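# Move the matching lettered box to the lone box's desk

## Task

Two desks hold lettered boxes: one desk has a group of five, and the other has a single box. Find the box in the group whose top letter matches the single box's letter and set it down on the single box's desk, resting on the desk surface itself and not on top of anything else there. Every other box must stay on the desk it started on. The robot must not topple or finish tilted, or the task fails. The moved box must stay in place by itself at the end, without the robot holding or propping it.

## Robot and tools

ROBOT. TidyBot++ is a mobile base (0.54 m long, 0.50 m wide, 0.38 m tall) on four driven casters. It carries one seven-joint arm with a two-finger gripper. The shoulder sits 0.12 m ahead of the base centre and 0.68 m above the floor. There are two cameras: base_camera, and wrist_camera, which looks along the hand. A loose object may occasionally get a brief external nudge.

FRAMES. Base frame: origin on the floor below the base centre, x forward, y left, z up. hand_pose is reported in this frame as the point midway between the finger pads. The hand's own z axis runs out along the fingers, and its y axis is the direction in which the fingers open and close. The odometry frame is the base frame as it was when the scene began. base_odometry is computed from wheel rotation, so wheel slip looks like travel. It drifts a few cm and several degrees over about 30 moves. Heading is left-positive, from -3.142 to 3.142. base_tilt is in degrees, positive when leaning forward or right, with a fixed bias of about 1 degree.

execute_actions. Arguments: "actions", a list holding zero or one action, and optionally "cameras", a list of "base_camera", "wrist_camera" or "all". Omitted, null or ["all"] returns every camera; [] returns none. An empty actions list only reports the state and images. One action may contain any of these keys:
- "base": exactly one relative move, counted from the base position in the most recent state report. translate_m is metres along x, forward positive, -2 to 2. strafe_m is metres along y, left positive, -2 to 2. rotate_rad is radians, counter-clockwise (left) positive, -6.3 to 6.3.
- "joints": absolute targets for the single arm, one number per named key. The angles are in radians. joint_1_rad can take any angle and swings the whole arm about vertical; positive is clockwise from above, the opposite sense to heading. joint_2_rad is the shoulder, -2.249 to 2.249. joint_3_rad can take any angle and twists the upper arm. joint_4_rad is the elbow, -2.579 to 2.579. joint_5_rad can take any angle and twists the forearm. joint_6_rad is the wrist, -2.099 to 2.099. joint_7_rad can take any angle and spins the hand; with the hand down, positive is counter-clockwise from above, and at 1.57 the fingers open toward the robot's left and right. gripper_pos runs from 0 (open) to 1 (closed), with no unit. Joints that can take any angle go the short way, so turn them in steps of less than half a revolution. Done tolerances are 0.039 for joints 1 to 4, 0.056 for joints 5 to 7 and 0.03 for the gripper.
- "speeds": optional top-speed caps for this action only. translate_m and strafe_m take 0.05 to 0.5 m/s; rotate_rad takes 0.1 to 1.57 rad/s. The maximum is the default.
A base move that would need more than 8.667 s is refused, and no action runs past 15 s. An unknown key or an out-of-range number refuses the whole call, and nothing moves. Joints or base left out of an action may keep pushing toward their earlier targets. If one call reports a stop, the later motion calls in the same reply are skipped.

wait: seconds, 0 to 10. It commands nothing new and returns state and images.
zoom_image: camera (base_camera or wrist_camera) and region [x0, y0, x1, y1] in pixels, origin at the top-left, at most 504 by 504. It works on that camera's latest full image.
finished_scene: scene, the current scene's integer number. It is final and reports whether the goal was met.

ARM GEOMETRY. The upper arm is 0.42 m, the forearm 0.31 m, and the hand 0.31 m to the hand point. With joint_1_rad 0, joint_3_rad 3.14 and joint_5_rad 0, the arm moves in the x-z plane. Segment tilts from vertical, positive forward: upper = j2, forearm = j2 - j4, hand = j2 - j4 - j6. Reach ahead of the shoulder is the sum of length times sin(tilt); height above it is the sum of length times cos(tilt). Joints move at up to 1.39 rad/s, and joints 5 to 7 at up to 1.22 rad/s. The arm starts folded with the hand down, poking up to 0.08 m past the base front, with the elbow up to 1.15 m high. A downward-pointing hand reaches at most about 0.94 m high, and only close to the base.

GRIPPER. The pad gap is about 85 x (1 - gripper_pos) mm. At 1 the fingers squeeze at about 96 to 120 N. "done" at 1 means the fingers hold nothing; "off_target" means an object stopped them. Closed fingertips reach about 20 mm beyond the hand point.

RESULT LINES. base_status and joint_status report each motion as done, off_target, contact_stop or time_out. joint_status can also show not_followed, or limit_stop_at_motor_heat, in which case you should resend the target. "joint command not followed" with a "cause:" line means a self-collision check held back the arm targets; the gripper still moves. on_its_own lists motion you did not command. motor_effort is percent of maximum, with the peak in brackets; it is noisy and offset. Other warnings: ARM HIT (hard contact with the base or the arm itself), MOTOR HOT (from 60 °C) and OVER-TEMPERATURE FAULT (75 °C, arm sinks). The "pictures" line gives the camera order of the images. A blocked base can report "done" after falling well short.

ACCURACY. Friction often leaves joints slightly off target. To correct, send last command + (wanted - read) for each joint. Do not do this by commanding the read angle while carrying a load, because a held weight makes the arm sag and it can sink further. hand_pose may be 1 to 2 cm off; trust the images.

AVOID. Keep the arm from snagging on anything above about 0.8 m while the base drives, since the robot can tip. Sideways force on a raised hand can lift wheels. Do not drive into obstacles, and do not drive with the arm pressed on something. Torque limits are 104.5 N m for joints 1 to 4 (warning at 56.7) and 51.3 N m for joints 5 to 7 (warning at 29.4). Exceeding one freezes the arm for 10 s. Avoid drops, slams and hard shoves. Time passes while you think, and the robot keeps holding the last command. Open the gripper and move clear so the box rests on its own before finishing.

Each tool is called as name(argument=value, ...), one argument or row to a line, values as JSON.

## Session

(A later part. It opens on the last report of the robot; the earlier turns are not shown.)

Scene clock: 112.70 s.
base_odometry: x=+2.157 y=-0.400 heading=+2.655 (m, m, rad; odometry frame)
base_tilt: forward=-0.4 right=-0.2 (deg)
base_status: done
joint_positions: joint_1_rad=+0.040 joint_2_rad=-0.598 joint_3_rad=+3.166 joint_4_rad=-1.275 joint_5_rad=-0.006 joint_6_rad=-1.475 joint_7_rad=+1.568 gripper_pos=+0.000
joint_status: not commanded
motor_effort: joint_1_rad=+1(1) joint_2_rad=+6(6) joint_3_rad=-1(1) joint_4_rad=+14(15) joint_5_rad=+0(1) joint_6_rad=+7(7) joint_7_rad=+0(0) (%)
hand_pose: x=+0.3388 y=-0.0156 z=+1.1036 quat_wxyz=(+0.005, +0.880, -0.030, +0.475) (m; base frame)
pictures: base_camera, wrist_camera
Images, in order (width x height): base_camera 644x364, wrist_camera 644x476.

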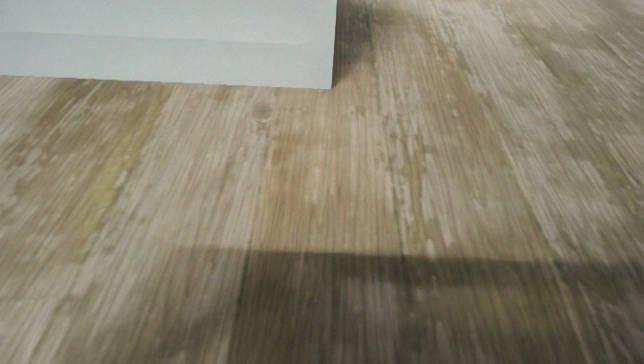

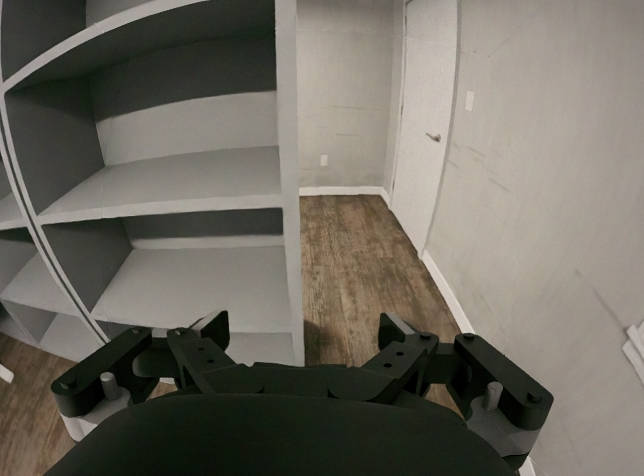

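execute_actions(
  actions=[
    {"base":{"strafe_m":-0.46}},
  ],
)

Scene clock: 117.33 s.
base_odometry: x=+2.373 y=+0.006 heading=+2.654 (m, m, rad; odometry frame)
base_tilt: forward=-0.4 right=-0.2 (deg)
base_status: done
joint_positions: joint_1_rad=+0.040 joint_2_rad=-0.598 joint_3_rad=+3.166 joint_4_rad=-1.276 joint_5_rad=-0.006 joint_6_rad=-1.475 joint_7_rad=+1.568 gripper_pos=+0.000
joint_status: not commanded
motor_effort: joint_1_rad=+0(1) joint_2_rad=+6(7) joint_3_rad=-1(2) joint_4_rad=+14(14) joint_5_rad=+0(2) joint_6_rad=+6(7) joint_7_rad=+0(0) (%)
hand_pose: x=+0.3388 y=-0.0156 z=+1.1036 quat_wxyz=(+0.005, +0.880, -0.030, +0.475) (m; base frame)
pictures: base_camera, wrist_camera
Images, in order (width x height): base_camera 644x364, wrist_camera 644x476.

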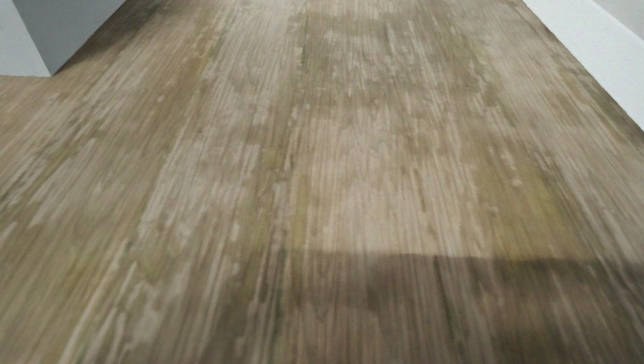

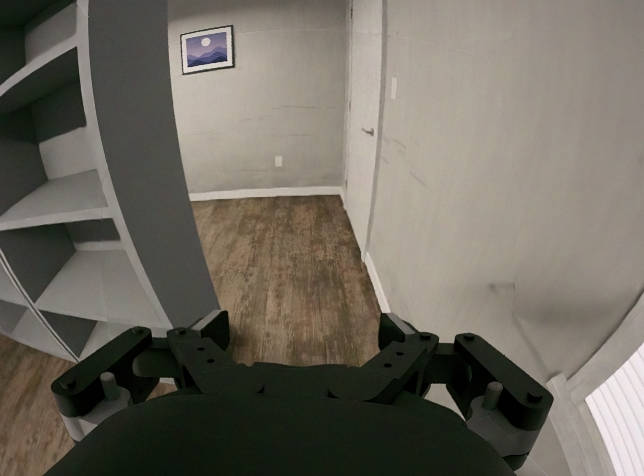

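execute_actions(
  actions=[
    {"base":{"translate_m":1.3}},
  ],
)

Scene clock: 123.90 s.
base_odometry: x=+1.224 y=+0.616 heading=+2.654 (m, m, rad; odometry frame)
base_tilt: forward=-0.4 right=-0.2 (deg)
base_status: done
joint_positions: joint_1_rad=+0.040 joint_2_rad=-0.598 joint_3_rad=+3.166 joint_4_rad=-1.279 joint_5_rad=-0.006 joint_6_rad=-1.475 joint_7_rad=+1.568 gripper_pos=+0.000
joint_status: not commanded
motor_effort: joint_1_rad=+0(0) joint_2_rad=+6(10) joint_3_rad=-1(2) joint_4_rad=+14(15) joint_5_rad=-1(1) joint_6_rad=+6(7) joint_7_rad=+0(1) (%)
hand_pose: x=+0.3394 y=-0.0156 z=+1.1020 quat_wxyz=(+0.005, +0.880, -0.030, +0.473) (m; base frame)
pictures: base_camera, wrist_camera
Images, in order (width x height): base_camera 644x364, wrist_camera 644x476.

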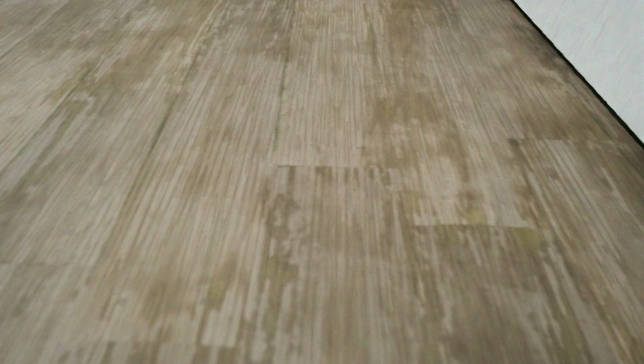

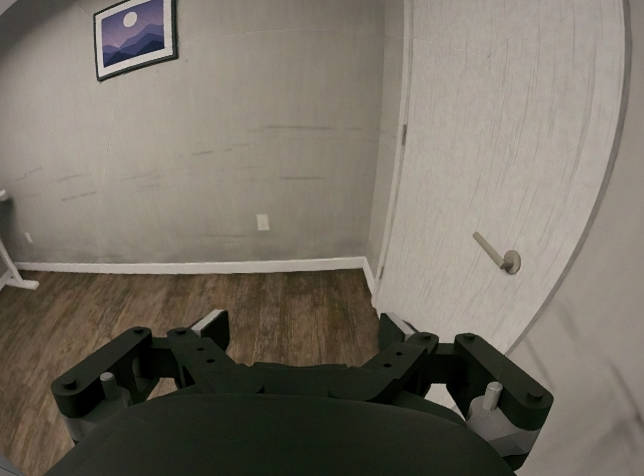

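execute_actions(
  actions=[
    {"base":{"translate_m":0.85}},
  ],
)

execute_actions(
  actions=[
    {"base":{"rotate_rad":0.8}},
  ],
)

Scene clock: 131.03 s.
base_odometry: x=+0.473 y=+1.015 heading=+2.654 (m, m, rad; odometry frame)
base_tilt: forward=-0.4 right=-0.2 (deg)
base_status: done
joint_positions: joint_1_rad=+0.040 joint_2_rad=-0.598 joint_3_rad=+3.166 joint_4_rad=-1.280 joint_5_rad=-0.006 joint_6_rad=-1.474 joint_7_rad=+1.568 gripper_pos=+0.000
joint_status: not commanded
motor_effort: joint_1_rad=+0(0) joint_2_rad=+5(9) joint_3_rad=-1(0) joint_4_rad=+14(15) joint_5_rad=+0(1) joint_6_rad=+6(7) joint_7_rad=+0(0) (%)
hand_pose: x=+0.3395 y=-0.0156 z=+1.1018 quat_wxyz=(+0.005, +0.881, -0.030, +0.473) (m; base frame)
pictures: base_camera, wrist_camera
Images, in order (width x height): base_camera 644x364, wrist_camera 644x476.

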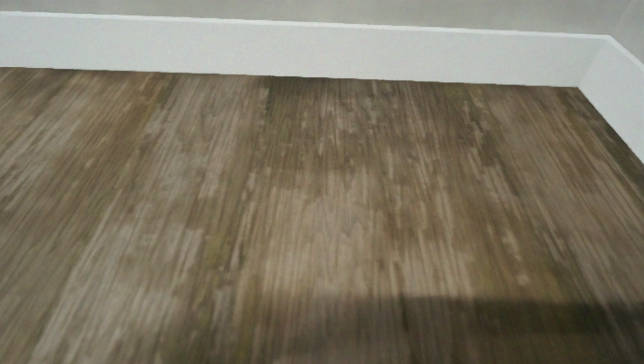

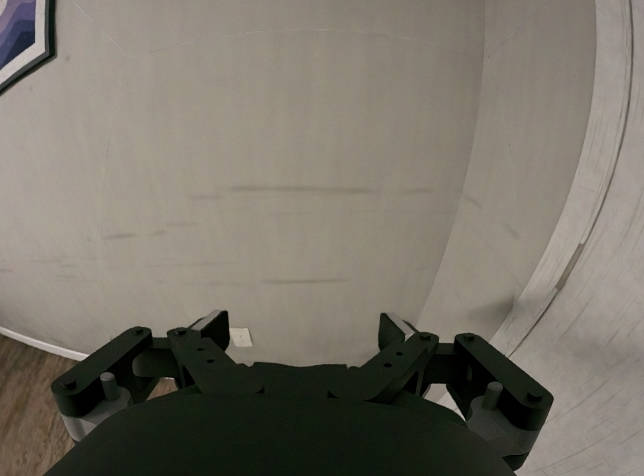

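Scene clock: 132.73 s.
base_odometry: x=+0.473 y=+1.015 heading=-2.830 (m, m, rad; odometry frame)
base_tilt: forward=-0.4 right=-0.2 (deg)
base_status: done
joint_positions: joint_1_rad=+0.040 joint_2_rad=-0.598 joint_3_rad=+3.166 joint_4_rad=-1.280 joint_5_rad=-0.006 joint_6_rad=-1.474 joint_7_rad=+1.568 gripper_pos=+0.000
joint_status: not commanded
motor_effort: joint_1_rad=+0(0) joint_2_rad=+6(7) joint_3_rad=-1(3) joint_4_rad=+14(14) joint_5_rad=-1(2) joint_6_rad=+7(7) joint_7_rad=-1(0) (%)
hand_pose: x=+0.3395 y=-0.0156 z=+1.1018 quat_wxyz=(+0.005, +0.881, -0.030, +0.473) (m; base frame)
pictures: base_camera, wrist_camera
Images, in order (width x height): base_camera 644x364, wrist_camera 644x476.

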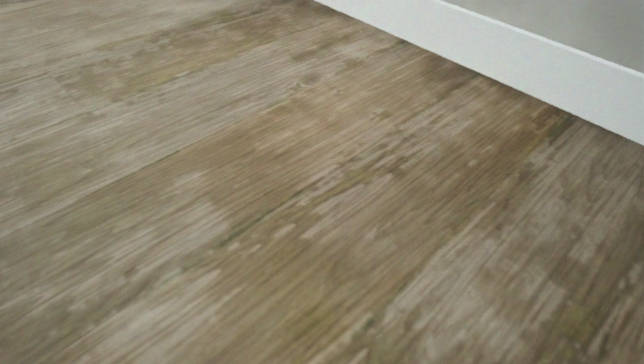

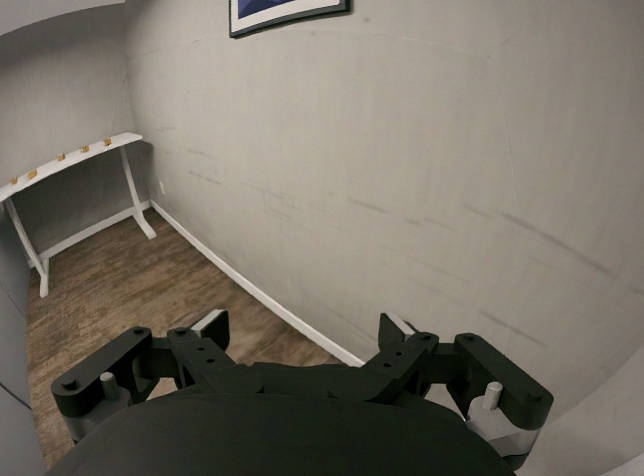

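execute_actions(
  actions=[
    {"base":{"rotate_rad":0.77}},
  ],
  cameras=[],
)

execute_actions(
  actions=[
    {"base":{"translate_m":1.1},"joints":{"joint_2_rad":-0.2,"joint_4_rad":-0.6,"joint_6_rad":-1.9}},
  ],
)

Scene clock: 136.80 s.
base_odometry: x=+0.473 y=+1.015 heading=-2.061 (m, m, rad; odometry frame)
base_tilt: forward=-0.4 right=-0.2 (deg)
base_status: done
joint_positions: joint_1_rad=+0.040 joint_2_rad=-0.598 joint_3_rad=+3.166 joint_4_rad=-1.280 joint_5_rad=-0.006 joint_6_rad=-1.474 joint_7_rad=+1.568 gripper_pos=+0.000
joint_status: not commanded
motor_effort: joint_1_rad=+0(0) joint_2_rad=+6(6) joint_3_rad=-1(0) joint_4_rad=+14(15) joint_5_rad=-1(1) joint_6_rad=+7(6) joint_7_rad=-1(1) (%)
hand_pose: x=+0.3395 y=-0.0156 z=+1.1018 quat_wxyz=(+0.005, +0.881, -0.030, +0.473) (m; base frame)
pictures: none
No camera images: the call's "cameras" was empty. Leave "cameras" out to get every camera's image.

Scene clock: 140.37 s.
base_odometry: x=-0.043 y=+0.043 heading=-2.060 (m, m, rad; odometry frame)
base_tilt: forward=-0.4 right=-0.2 (deg)
base_status: done
joint_positions: joint_1_rad=+0.040 joint_2_rad=-0.198 joint_3_rad=+3.166 joint_4_rad=-0.624 joint_5_rad=-0.006 joint_6_rad=-1.874 joint_7_rad=+1.568 gripper_pos=+0.000
joint_status: all done
motor_effort: joint_1_rad=+0(0) joint_2_rad=-4(12) joint_3_rad=-1(0) joint_4_rad=+10(15) joint_5_rad=+0(0) joint_6_rad=+5(7) joint_7_rad=+0(0) (%)
hand_pose: x=+0.3979 y=-0.0169 z=+1.1735 quat_wxyz=(+0.008, +0.912, -0.029, +0.409) (m; base frame)
pictures: base_camera, wrist_camera
Images, in order (width x height): base_camera 644x364, wrist_camera 644x476.

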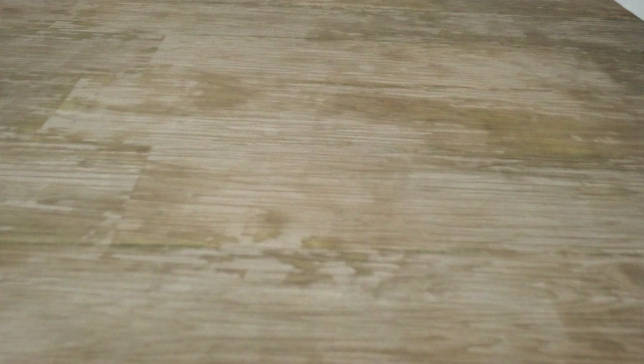

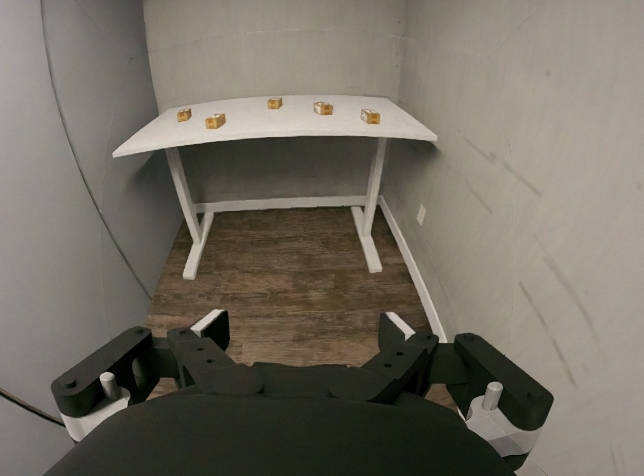

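execute_actions(
  actions=[
    {"base":{"strafe_m":0.3}},
  ],
)

execute_actions(
  actions=[
    {"base":{"translate_m":0.7},"joints":{"joint_2_rad":0.0,"joint_4_rad":-0.4,"joint_6_rad":-2.0}},
  ],
)

Scene clock: 146.07 s.
base_odometry: x=+0.222 y=-0.098 heading=-2.061 (m, m, rad; odometry frame)
base_tilt: forward=-0.4 right=-0.2 (deg)
base_status: done
joint_positions: joint_1_rad=+0.040 joint_2_rad=-0.198 joint_3_rad=+3.165 joint_4_rad=-0.624 joint_5_rad=-0.006 joint_6_rad=-1.874 joint_7_rad=+1.568 gripper_pos=+0.000
joint_status: not commanded
motor_effort: joint_1_rad=+0(1) joint_2_rad=-4(5) joint_3_rad=+0(1) joint_4_rad=+10(10) joint_5_rad=+0(2) joint_6_rad=+6(6) joint_7_rad=+0(0) (%)
hand_pose: x=+0.3979 y=-0.0168 z=+1.1735 quat_wxyz=(+0.008, +0.912, -0.029, +0.409) (m; base frame)
pictures: base_camera, wrist_camera
Images, in order (width x height): base_camera 644x364, wrist_camera 644x476.

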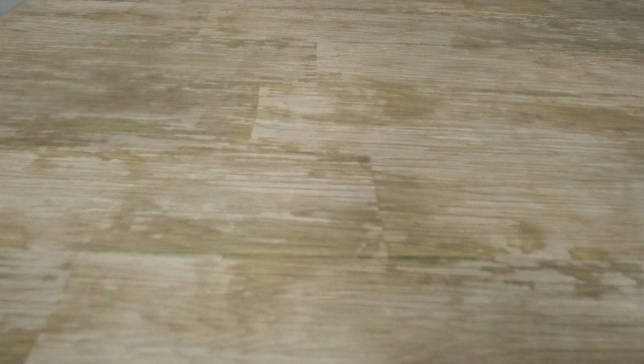

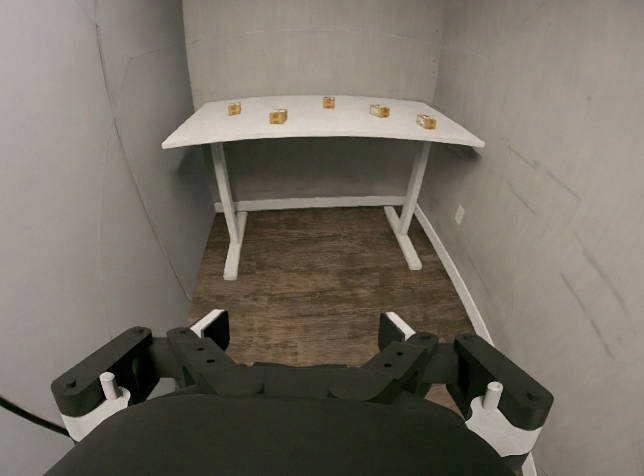

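Scene clock: 148.83 s.
base_odometry: x=-0.107 y=-0.716 heading=-2.060 (m, m, rad; odometry frame)
base_tilt: forward=-0.4 right=-0.2 (deg)
base_status: done
joint_positions: joint_1_rad=+0.040 joint_2_rad=+0.001 joint_3_rad=+3.165 joint_4_rad=-0.424 joint_5_rad=-0.006 joint_6_rad=-1.974 joint_7_rad=+1.568 gripper_pos=+0.000
joint_status: all done
motor_effort: joint_1_rad=+0(0) joint_2_rad=-12(15) joint_3_rad=-1(2) joint_4_rad=+10(11) joint_5_rad=+0(0) joint_6_rad=+5(6) joint_7_rad=+0(0) (%)
hand_pose: x=+0.4594 y=-0.0186 z=+1.1595 quat_wxyz=(+0.009, +0.931, -0.029, +0.363) (m; base frame)
pictures: base_camera, wrist_camera
Images, in order (width x height): base_camera 644x364, wrist_camera 644x476.

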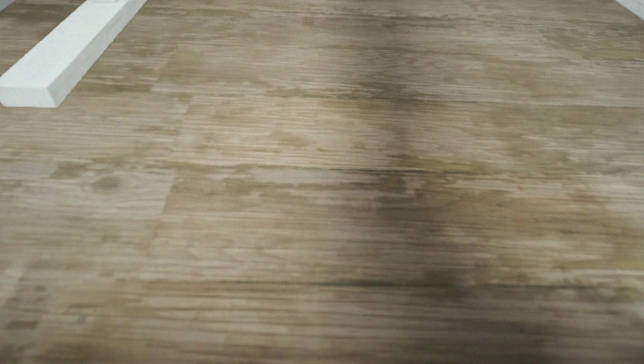

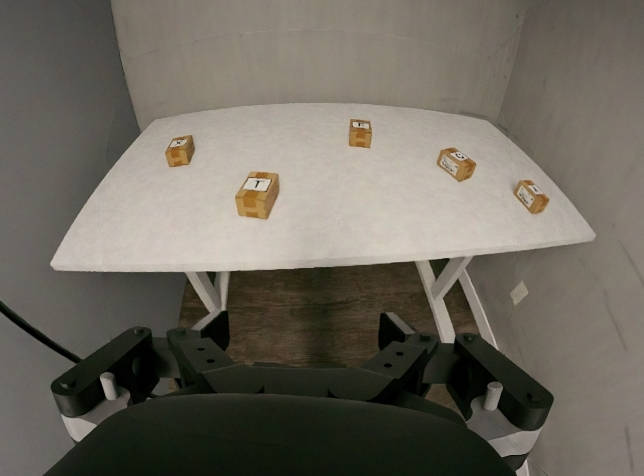

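execute_actions(
  actions=[
    {"base":{"strafe_m":0.2}},
  ],
  cameras=[],
)

execute_actions(
  actions=[
    {"base":{"translate_m":0.25},"joints":{"joint_1_rad":-0.25,"joint_2_rad":-0.1,"joint_4_rad":-0.5,"joint_6_rad":-2.05}},
  ],
)

Scene clock: 168.63 s.
base_odometry: x=+0.069 y=-0.810 heading=-2.061 (m, m, rad; odometry frame)
base_tilt: forward=-0.4 right=-0.2 (deg)
base_status: done
joint_positions: joint_1_rad=+0.039 joint_2_rad=+0.001 joint_3_rad=+3.165 joint_4_rad=-0.423 joint_5_rad=-0.006 joint_6_rad=-1.974 joint_7_rad=+1.568 gripper_pos=+0.000
joint_status: not commanded
motor_effort: joint_1_rad=+0(1) joint_2_rad=-11(13) joint_3_rad=-1(3) joint_4_rad=+10(10) joint_5_rad=-1(2) joint_6_rad=+6(5) joint_7_rad=+0(0) (%)
hand_pose: x=+0.4594 y=-0.0186 z=+1.1596 quat_wxyz=(+0.009, +0.931, -0.029, +0.363) (m; base frame)
pictures: none
No camera images: the call's "cameras" was empty. Leave "cameras" out to get every camera's image.

Scene clock: 170.57 s.
base_odometry: x=-0.048 y=-1.031 heading=-2.060 (m, m, rad; odometry frame)
base_tilt: forward=-0.4 right=-0.2 (deg)
base_status: done
joint_positions: joint_1_rad=-0.237 joint_2_rad=-0.088 joint_3_rad=+3.165 joint_4_rad=-0.480 joint_5_rad=-0.006 joint_6_rad=-2.023 joint_7_rad=+1.568 gripper_pos=+0.000
joint_status: all done
motor_effort: joint_1_rad=+0(1) joint_2_rad=-7(12) joint_3_rad=+0(1) joint_4_rad=+9(11) joint_5_rad=+0(1) joint_6_rad=+5(5) joint_7_rad=+0(0) (%)
hand_pose: x=+0.4023 y=+0.0634 z=+1.1587 quat_wxyz=(-0.041, +0.929, +0.100, +0.353) (m; base frame)
pictures: base_camera, wrist_camera
Images, in order (width x height): base_camera 644x364, wrist_camera 644x476.

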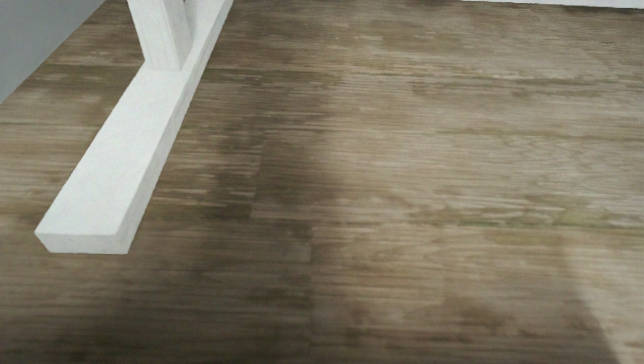

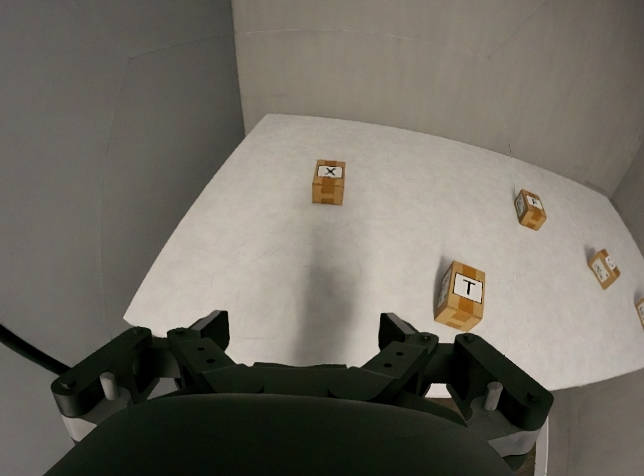

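execute_actions(
  actions=[
    {"base":{"translate_m":0.1},"joints":{"joint_1_rad":-0.27,"joint_2_rad":0.09,"joint_4_rad":-0.83,"joint_6_rad":-1.39}},
  ],
)

Scene clock: 190.23 s.
base_odometry: x=-0.095 y=-1.120 heading=-2.060 (m, m, rad; odometry frame)
base_tilt: forward=-0.4 right=-0.2 (deg)
base_status: done
joint_positions: joint_1_rad=-0.255 joint_2_rad=+0.097 joint_3_rad=+3.165 joint_4_rad=-0.821 joint_5_rad=-0.006 joint_6_rad=-1.413 joint_7_rad=+1.568 gripper_pos=+0.000
joint_status: all done
motor_effort: joint_1_rad=+0(0) joint_2_rad=-21(29) joint_3_rad=-1(0) joint_4_rad=+16(18) joint_5_rad=-1(1) joint_6_rad=+6(6) joint_7_rad=+0(0) (%)
hand_pose: x=+0.6204 y=+0.1222 z=+1.0770 quat_wxyz=(-0.048, +0.913, +0.106, +0.391) (m; base frame)
pictures: base_camera, wrist_camera
Images, in order (width x height): base_camera 644x364, wrist_camera 644x476.

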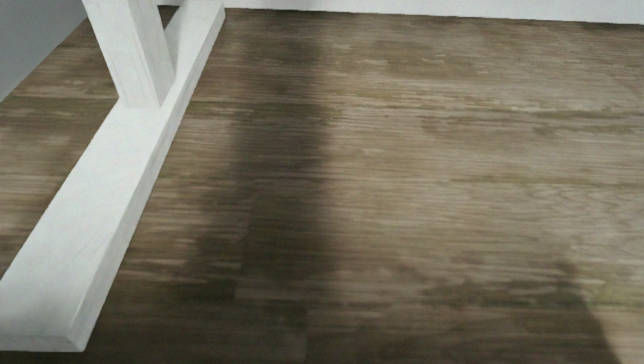

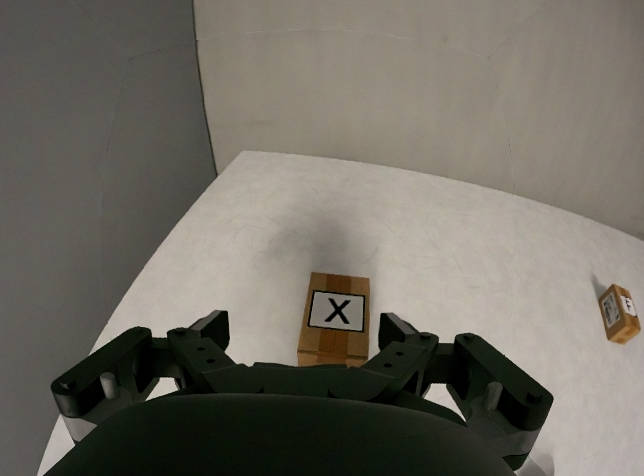

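execute_actions(
  actions=[
    {"joints":{"joint_1_rad":-0.19,"joint_2_rad":0.235,"joint_4_rad":-0.71,"joint_6_rad":-1.46}},
  ],
)

Scene clock: 198.70 s.
base_odometry: x=-0.095 y=-1.120 heading=-2.060 (m, m, rad; odometry frame)
base_tilt: forward=-0.4 right=-0.2 (deg)
base_status: not commanded
joint_positions: joint_1_rad=-0.200 joint_2_rad=+0.236 joint_3_rad=+3.165 joint_4_rad=-0.732 joint_5_rad=-0.006 joint_6_rad=-1.434 joint_7_rad=+1.568 gripper_pos=+0.000
joint_status: all done
motor_effort: joint_1_rad=+0(0) joint_2_rad=-27(30) joint_3_rad=-1(2) joint_4_rad=+16(17) joint_5_rad=+0(1) joint_6_rad=+5(7) joint_7_rad=+0(0) (%)
hand_pose: x=+0.6768 y=+0.1048 z=+1.0391 quat_wxyz=(-0.033, +0.929, +0.082, +0.360) (m; base frame)
pictures: base_camera, wrist_camera
Images, in order (width x height): base_camera 644x364, wrist_camera 644x476.

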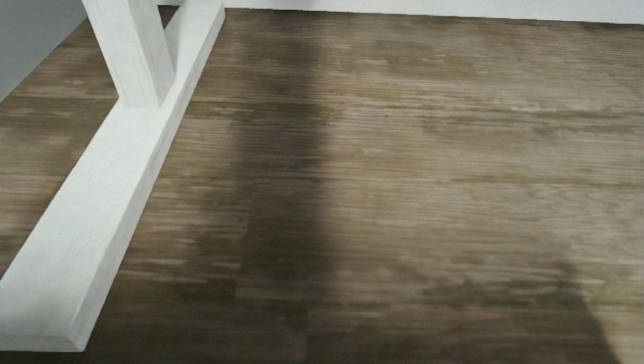

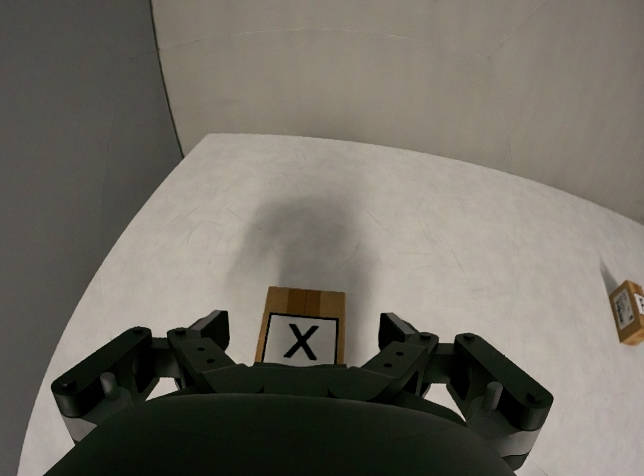

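execute_actions(
  actions=[
    {"joints":{"joint_2_rad":0.185,"joint_4_rad":-0.935,"joint_6_rad":-1.275}},
  ],
  cameras=["wrist_camera"],
)

Scene clock: 207.73 s.
base_odometry: x=-0.095 y=-1.120 heading=-2.060 (m, m, rad; odometry frame)
base_tilt: forward=-0.4 right=-0.2 (deg)
base_status: not commanded
joint_positions: joint_1_rad=-0.200 joint_2_rad=+0.205 joint_3_rad=+3.165 joint_4_rad=-0.914 joint_5_rad=-0.006 joint_6_rad=-1.301 joint_7_rad=+1.568 gripper_pos=+0.000
joint_status: all done
motor_effort: joint_1_rad=+1(0) joint_2_rad=-27(28) joint_3_rad=-1(1) joint_4_rad=+17(18) joint_5_rad=+0(1) joint_6_rad=+5(4) joint_7_rad=+0(0) (%)
hand_pose: x=+0.6835 y=+0.1053 z=+0.9971 quat_wxyz=(-0.032, +0.932, +0.082, +0.351) (m; base frame)
pictures: wrist_camera
Images, in order (width x height): wrist_camera 644x476.

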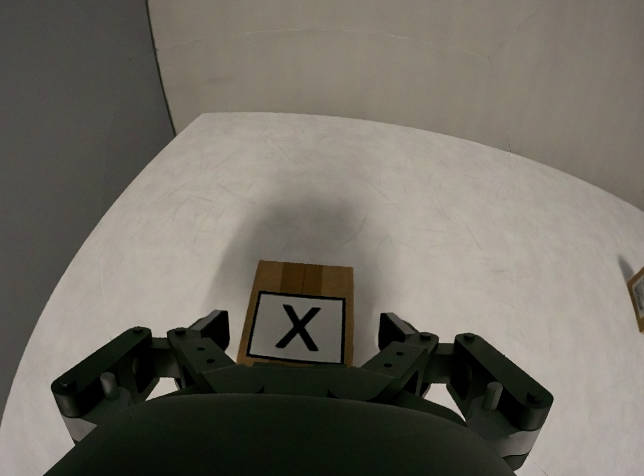

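execute_actions(
  actions=[
    {"joints":{"joint_2_rad":0.235}},
  ],
  cameras=["wrist_camera"],
)

Scene clock: 214.10 s.
base_odometry: x=-0.095 y=-1.120 heading=-2.060 (m, m, rad; odometry frame)
base_tilt: forward=-0.4 right=-0.2 (deg)
base_status: not commanded
joint_positions: joint_1_rad=-0.200 joint_2_rad=+0.227 joint_3_rad=+3.165 joint_4_rad=-0.915 joint_5_rad=-0.006 joint_6_rad=-1.301 joint_7_rad=+1.568 gripper_pos=+0.000
joint_status: all done
motor_effort: joint_1_rad=+0(0) joint_2_rad=-28(29) joint_3_rad=-1(1) joint_4_rad=+18(18) joint_5_rad=-1(1) joint_6_rad=+5(5) joint_7_rad=+0(0) (%)
hand_pose: x=+0.6900 y=+0.1067 z=+0.9842 quat_wxyz=(-0.031, +0.936, +0.082, +0.341) (m; base frame)
pictures: wrist_camera
Images, in order (width x height): wrist_camera 644x476.

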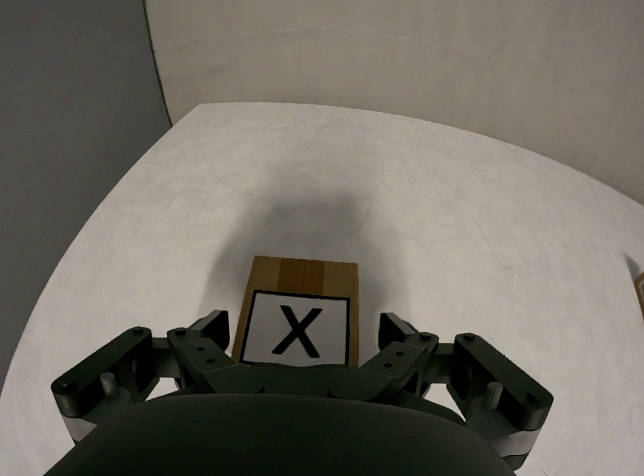

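execute_actions(
  actions=[
    {"joints":{"joint_2_rad":0.262}},
  ],
  cameras=["wrist_camera"],
)

execute_actions(
  actions=[
    {"joints":{"gripper_pos":1.0}},
  ],
  cameras=["wrist_camera"],
)

Scene clock: 219.17 s.
base_odometry: x=-0.095 y=-1.120 heading=-2.060 (m, m, rad; odometry frame)
base_tilt: forward=-0.4 right=-0.2 (deg)
base_status: not commanded
joint_positions: joint_1_rad=-0.200 joint_2_rad=+0.249 joint_3_rad=+3.165 joint_4_rad=-0.916 joint_5_rad=-0.006 joint_6_rad=-1.300 joint_7_rad=+1.568 gripper_pos=+0.000
joint_status: all done
motor_effort: joint_1_rad=+0(0) joint_2_rad=-28(30) joint_3_rad=-1(1) joint_4_rad=+17(18) joint_5_rad=+0(0) joint_6_rad=+5(5) joint_7_rad=+0(0) (%)
hand_pose: x=+0.6968 y=+0.1080 z=+0.9710 quat_wxyz=(-0.030, +0.940, +0.083, +0.331) (m; base frame)
pictures: wrist_camera
Images, in order (width x height): wrist_camera 644x476.

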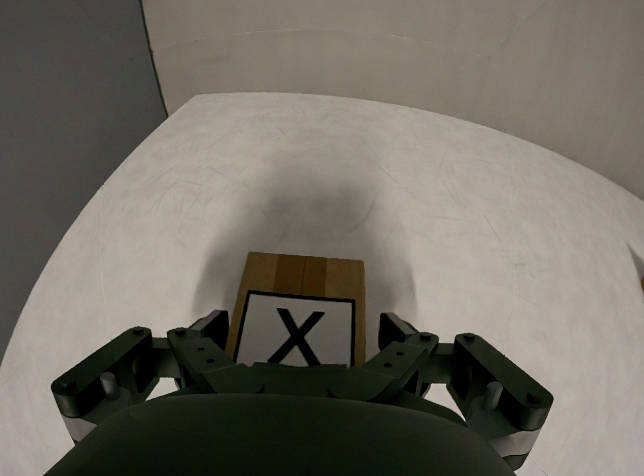

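Scene clock: 220.37 s.
base_odometry: x=-0.095 y=-1.120 heading=-2.060 (m, m, rad; odometry frame)
base_tilt: forward=-0.4 right=-0.2 (deg)
base_status: not commanded
joint_positions: joint_1_rad=-0.199 joint_2_rad=+0.243 joint_3_rad=+3.165 joint_4_rad=-0.917 joint_5_rad=-0.006 joint_6_rad=-1.286 joint_7_rad=+1.568 gripper_pos=+0.343
joint_status: gripper_pos off_target (ended at +0.343, target +1.000)
motor_effort: joint_1_rad=+0(2) joint_2_rad=-20(29) joint_3_rad=-1(1) joint_4_rad=+13(18) joint_5_rad=+0(1) joint_6_rad=+3(6) joint_7_rad=+0(0) (%)
hand_pose: x=+0.6981 y=+0.1079 z=+0.9769 quat_wxyz=(-0.031, +0.936, +0.082, +0.340) (m; base frame)
pictures: wrist_camera
Images, in order (width x height): wrist_camera 644x476.

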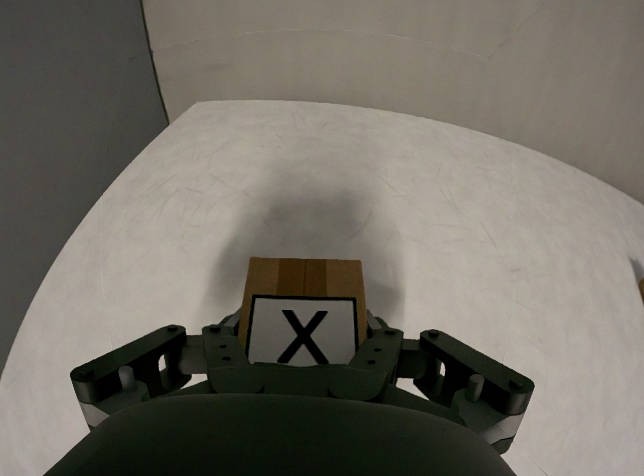

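execute_actions(
  actions=[
    {"joints":{"joint_2_rad":0.05},"speeds":{}},
  ],
  cameras=["wrist_camera"],
)

execute_actions(
  actions=[
    {"base":{"translate_m":-1.5},"joints":{"joint_1_rad":0.037,"joint_2_rad":-0.45,"joint_4_rad":-1.2,"joint_6_rad":-1.5}},
  ],
)

action 0: "speeds" must be an object that gives a speed for at least one key that is commanded beside it, as in {"translate_m": 0.5}; or leave "speeds" out

Scene clock: 227.60 s.
base_odometry: x=+0.611 y=+0.204 heading=-2.060 (m, m, rad; odometry frame)
base_tilt: forward=-0.4 right=-0.2 (deg)
base_status: done
joint_positions: joint_1_rad=+0.022 joint_2_rad=-0.452 joint_3_rad=+3.165 joint_4_rad=-1.180 joint_5_rad=-0.006 joint_6_rad=-1.481 joint_7_rad=+1.568 gripper_pos=+0.343
joint_status: all done
motor_effort: joint_1_rad=+0(2) joint_2_rad=+0(34) joint_3_rad=+0(3) joint_4_rad=+15(20) joint_5_rad=-1(1) joint_6_rad=+7(7) joint_7_rad=-1(0) (%)
hand_pose: x=+0.3945 y=-0.0133 z=+1.1098 quat_wxyz=(+0.002, +0.893, -0.022, +0.450) (m; base frame)
pictures: base_camera, wrist_camera
Images, in order (width x height): base_camera 644x364, wrist_camera 644x476.

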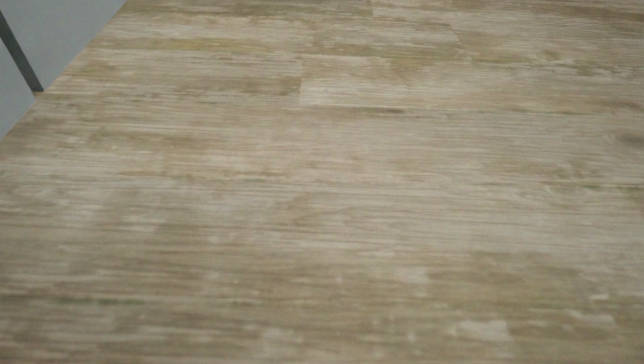

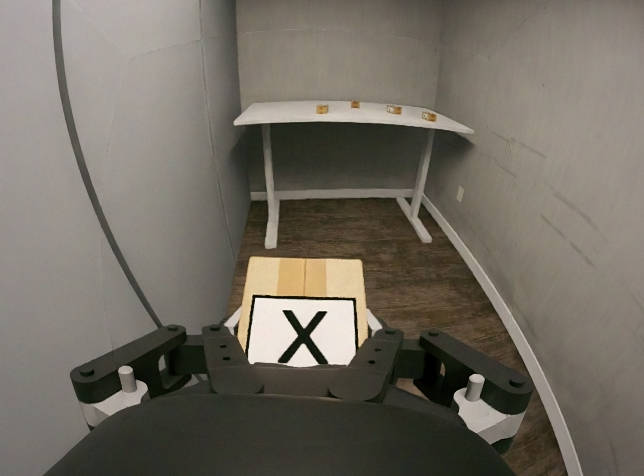

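execute_actions(
  actions=[
    {"base":{"strafe_m":-0.45}},
  ],
  cameras=[],
)

execute_actions(
  actions=[
    {"base":{"translate_m":-0.62},"joints":{"joint_2_rad":-0.6,"joint_4_rad":-1.4}},
  ],
)

execute_actions(
  actions=[
    {"base":{"rotate_rad":1.57}},
  ],
)

Scene clock: 236.13 s.
base_odometry: x=+0.214 y=+0.416 heading=-2.061 (m, m, rad; odometry frame)
base_tilt: forward=-0.4 right=-0.2 (deg)
base_status: done
joint_positions: joint_1_rad=+0.024 joint_2_rad=-0.452 joint_3_rad=+3.165 joint_4_rad=-1.180 joint_5_rad=-0.006 joint_6_rad=-1.481 joint_7_rad=+1.568 gripper_pos=+0.343
joint_status: not commanded
motor_effort: joint_1_rad=+0(0) joint_2_rad=+0(1) joint_3_rad=-1(1) joint_4_rad=+15(16) joint_5_rad=+0(2) joint_6_rad=+6(7) joint_7_rad=-1(0) (%)
hand_pose: x=+0.3945 y=-0.0137 z=+1.1096 quat_wxyz=(+0.002, +0.893, -0.023, +0.450) (m; base frame)
pictures: none
No camera images: the call's "cameras" was empty. Leave "cameras" out to get every camera's image.

Scene clock: 238.73 s.
base_odometry: x=+0.505 y=+0.963 heading=-2.060 (m, m, rad; odometry frame)
base_tilt: forward=-0.4 right=-0.2 (deg)
base_status: done
joint_positions: joint_1_rad=+0.024 joint_2_rad=-0.596 joint_3_rad=+3.165 joint_4_rad=-1.383 joint_5_rad=-0.006 joint_6_rad=-1.481 joint_7_rad=+1.568 gripper_pos=+0.343
joint_status: all done
motor_effort: joint_1_rad=+0(0) joint_2_rad=+5(7) joint_3_rad=+0(0) joint_4_rad=+16(17) joint_5_rad=-1(1) joint_6_rad=+7(7) joint_7_rad=+0(0) (%)
hand_pose: x=+0.3442 y=-0.0116 z=+1.0521 quat_wxyz=(+0.000, +0.906, -0.023, +0.423) (m; base frame)
pictures: base_camera, wrist_camera
Images, in order (width x height): base_camera 644x364, wrist_camera 644x476.

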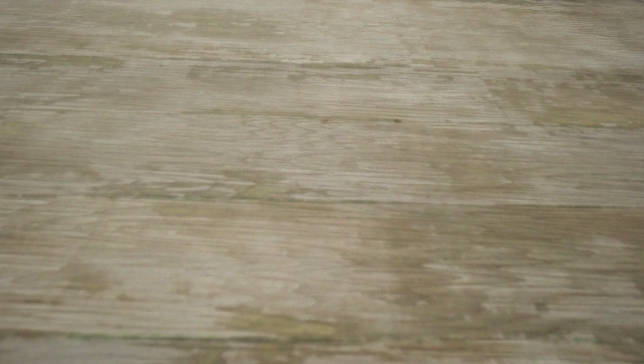

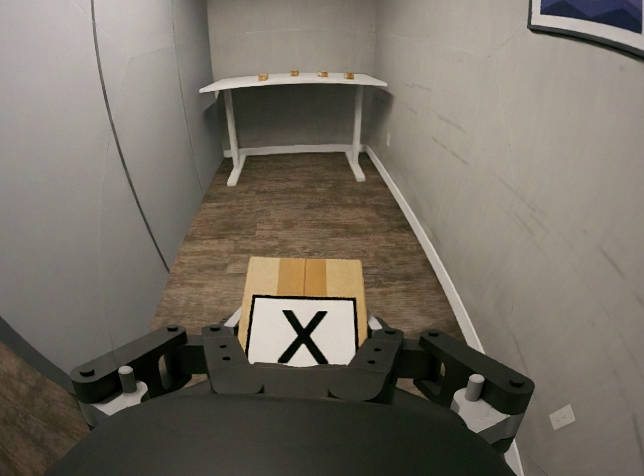

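Scene clock: 241.03 s.
base_odometry: x=+0.505 y=+0.963 heading=-0.491 (m, m, rad; odometry frame)
base_tilt: forward=-0.4 right=-0.2 (deg)
base_status: done
joint_positions: joint_1_rad=+0.024 joint_2_rad=-0.596 joint_3_rad=+3.165 joint_4_rad=-1.383 joint_5_rad=-0.006 joint_6_rad=-1.481 joint_7_rad=+1.568 gripper_pos=+0.343
joint_status: not commanded
motor_effort: joint_1_rad=+0(0) joint_2_rad=+4(5) joint_3_rad=+0(3) joint_4_rad=+16(16) joint_5_rad=-1(2) joint_6_rad=+6(6) joint_7_rad=+0(0) (%)
hand_pose: x=+0.3442 y=-0.0116 z=+1.0521 quat_wxyz=(+0.000, +0.906, -0.023, +0.423) (m; base frame)
pictures: base_camera, wrist_camera
Images, in order (width x height): base_camera 644x364, wrist_camera 644x476.

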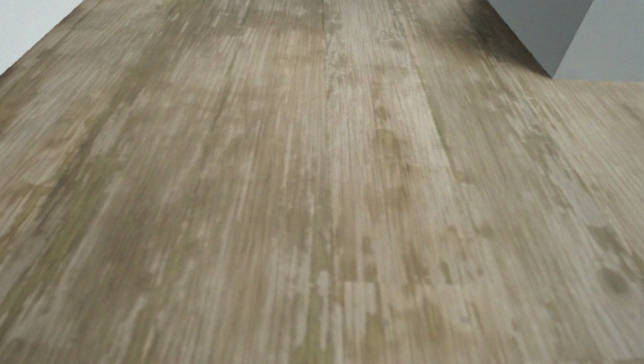

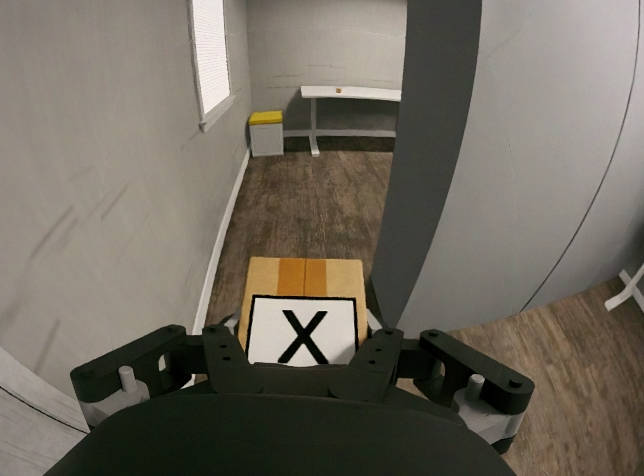

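execute_actions(
  actions=[
    {"base":{"strafe_m":0.06}},
  ],
  cameras=[],
)

execute_actions(
  actions=[
    {"base":{"translate_m":2.0}},
  ],
)

Scene clock: 246.33 s.
base_odometry: x=+0.534 y=+1.016 heading=-0.490 (m, m, rad; odometry frame)
base_tilt: forward=-0.4 right=-0.2 (deg)
base_status: done
joint_positions: joint_1_rad=+0.025 joint_2_rad=-0.596 joint_3_rad=+3.164 joint_4_rad=-1.383 joint_5_rad=-0.006 joint_6_rad=-1.481 joint_7_rad=+1.568 gripper_pos=+0.343
joint_status: not commanded
motor_effort: joint_1_rad=+0(1) joint_2_rad=+4(5) joint_3_rad=+0(3) joint_4_rad=+16(16) joint_5_rad=+1(2) joint_6_rad=+6(7) joint_7_rad=+0(0) (%)
hand_pose: x=+0.3442 y=-0.0113 z=+1.0521 quat_wxyz=(+0.000, +0.906, -0.023, +0.423) (m; base frame)
pictures: none
No camera images: the call's "cameras" was empty. Leave "cameras" out to get every camera's image.

Scene clock: 251.70 s.
base_odometry: x=+2.299 y=+0.076 heading=-0.490 (m, m, rad; odometry frame)
base_tilt: forward=-0.4 right=-0.2 (deg)
base_status: done
joint_positions: joint_1_rad=+0.025 joint_2_rad=-0.595 joint_3_rad=+3.164 joint_4_rad=-1.384 joint_5_rad=-0.006 joint_6_rad=-1.482 joint_7_rad=+1.568 gripper_pos=+0.343
joint_status: not commanded
motor_effort: joint_1_rad=+0(1) joint_2_rad=+4(8) joint_3_rad=-1(1) joint_4_rad=+16(17) joint_5_rad=-1(1) joint_6_rad=+7(7) joint_7_rad=+0(0) (%)
hand_pose: x=+0.3441 y=-0.0113 z=+1.0514 quat_wxyz=(+0.000, +0.906, -0.023, +0.422) (m; base frame)
pictures: base_camera, wrist_camera
Images, in order (width x height): base_camera 644x364, wrist_camera 644x476.

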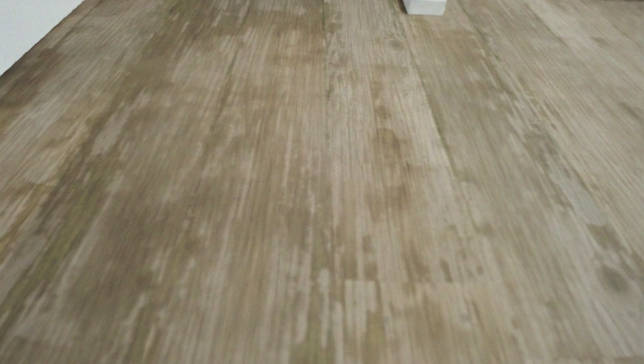

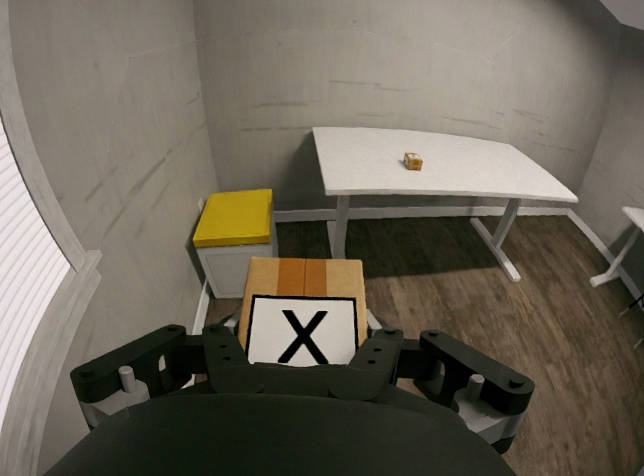

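execute_actions(
  actions=[
    {"base":{"strafe_m":-0.75},"joints":{"joint_2_rad":-0.2,"joint_4_rad":-0.9,"joint_6_rad":-1.75}},
  ],
  cameras=[],
)

execute_actions(
  actions=[
    {"base":{"translate_m":0.5}},
  ],
)

Scene clock: 261.10 s.
base_odometry: x=+1.946 y=-0.586 heading=-0.489 (m, m, rad; odometry frame)
base_tilt: forward=-0.4 right=-0.2 (deg)
base_status: done
joint_positions: joint_1_rad=+0.026 joint_2_rad=-0.203 joint_3_rad=+3.164 joint_4_rad=-0.929 joint_5_rad=-0.006 joint_6_rad=-1.726 joint_7_rad=+1.568 gripper_pos=+0.343
joint_status: all done
motor_effort: joint_1_rad=+0(1) joint_2_rad=-8(10) joint_3_rad=-1(2) joint_4_rad=+14(17) joint_5_rad=-1(1) joint_6_rad=+6(7) joint_7_rad=+0(0) (%)
hand_pose: x=+0.4409 y=-0.0142 z=+1.0887 quat_wxyz=(+0.003, +0.941, -0.024, +0.338) (m; base frame)
pictures: none
No camera images: the call's "cameras" was empty. Leave "cameras" out to get every camera's image.

Scene clock: 263.47 s.
base_odometry: x=+2.388 y=-0.822 heading=-0.490 (m, m, rad; odometry frame)
base_tilt: forward=-0.4 right=-0.2 (deg)
base_status: done
joint_positions: joint_1_rad=+0.026 joint_2_rad=-0.190 joint_3_rad=+3.164 joint_4_rad=-0.925 joint_5_rad=-0.006 joint_6_rad=-1.729 joint_7_rad=+1.568 gripper_pos=+0.343
joint_status: not commanded
motor_effort: joint_1_rad=+0(0) joint_2_rad=-9(13) joint_3_rad=-1(0) joint_4_rad=+14(15) joint_5_rad=+0(1) joint_6_rad=+6(6) joint_7_rad=+0(1) (%)
hand_pose: x=+0.4452 y=-0.0144 z=+1.0856 quat_wxyz=(+0.003, +0.943, -0.024, +0.332) (m; base frame)
pictures: base_camera, wrist_camera
Images, in order (width x height): base_camera 644x364, wrist_camera 644x476.

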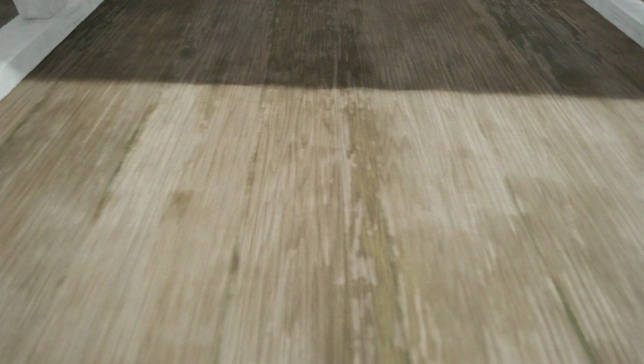

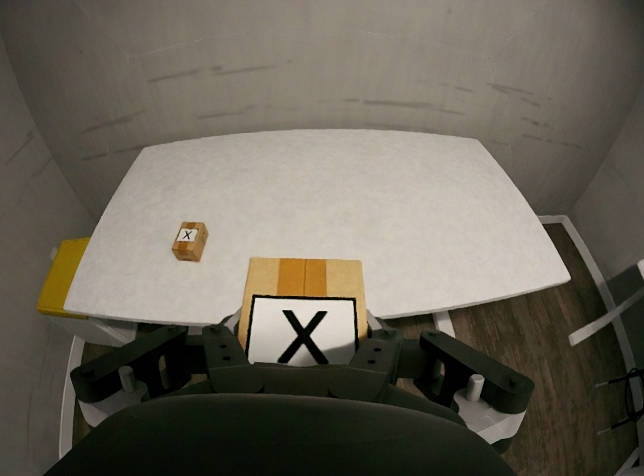

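execute_actions(
  actions=[
    {"base":{"translate_m":0.2},"joints":{"joint_2_rad":0.0,"joint_4_rad":-1.75,"joint_6_rad":-0.68}},
  ],
)

Scene clock: 271.70 s.
base_odometry: x=+2.564 y=-0.916 heading=-0.490 (m, m, rad; odometry frame)
base_tilt: forward=-0.4 right=-0.2 (deg)
base_status: done
joint_positions: joint_1_rad=+0.026 joint_2_rad=-0.011 joint_3_rad=+3.164 joint_4_rad=-1.732 joint_5_rad=-0.006 joint_6_rad=-0.709 joint_7_rad=+1.568 gripper_pos=+0.343
joint_status: all done
motor_effort: joint_1_rad=+0(1) joint_2_rad=-21(26) joint_3_rad=+0(0) joint_4_rad=+20(20) joint_5_rad=-1(1) joint_6_rad=+6(7) joint_7_rad=+0(0) (%)
hand_pose: x=+0.6282 y=-0.0224 z=+0.8196 quat_wxyz=(+0.005, +0.937, -0.026, +0.348) (m; base frame)
pictures: base_camera, wrist_camera
Images, in order (width x height): base_camera 644x364, wrist_camera 644x476.

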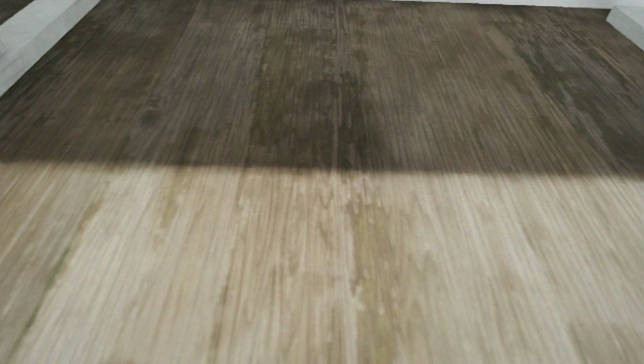

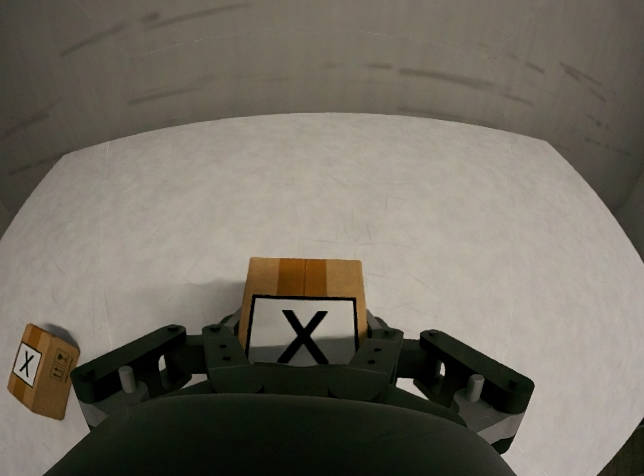

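execute_actions(
  actions=[
    {"joints":{"joint_2_rad":0.035,"joint_4_rad":-1.93,"joint_6_rad":-0.49}},
  ],
  cameras=["wrist_camera"],
)

Scene clock: 278.47 s.
base_odometry: x=+2.564 y=-0.916 heading=-0.490 (m, m, rad; odometry frame)
base_tilt: forward=-0.4 right=-0.2 (deg)
base_status: not commanded
joint_positions: joint_1_rad=+0.026 joint_2_rad=+0.028 joint_3_rad=+3.164 joint_4_rad=-1.914 joint_5_rad=-0.006 joint_6_rad=-0.517 joint_7_rad=+1.568 gripper_pos=+0.343
joint_status: all done
motor_effort: joint_1_rad=+0(0) joint_2_rad=-22(23) joint_3_rad=-1(1) joint_4_rad=+19(20) joint_5_rad=+0(1) joint_6_rad=+6(6) joint_7_rad=+0(1) (%)
hand_pose: x=+0.6198 y=-0.0221 z=+0.7469 quat_wxyz=(+0.006, +0.942, -0.026, +0.335) (m; base frame)
pictures: wrist_camera
Images, in order (width x height): wrist_camera 644x476.

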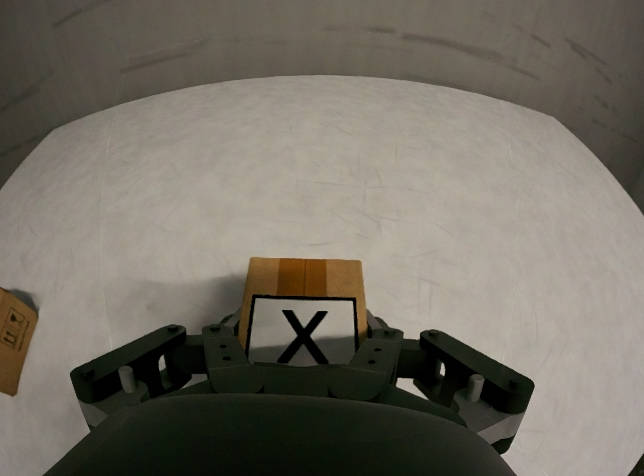

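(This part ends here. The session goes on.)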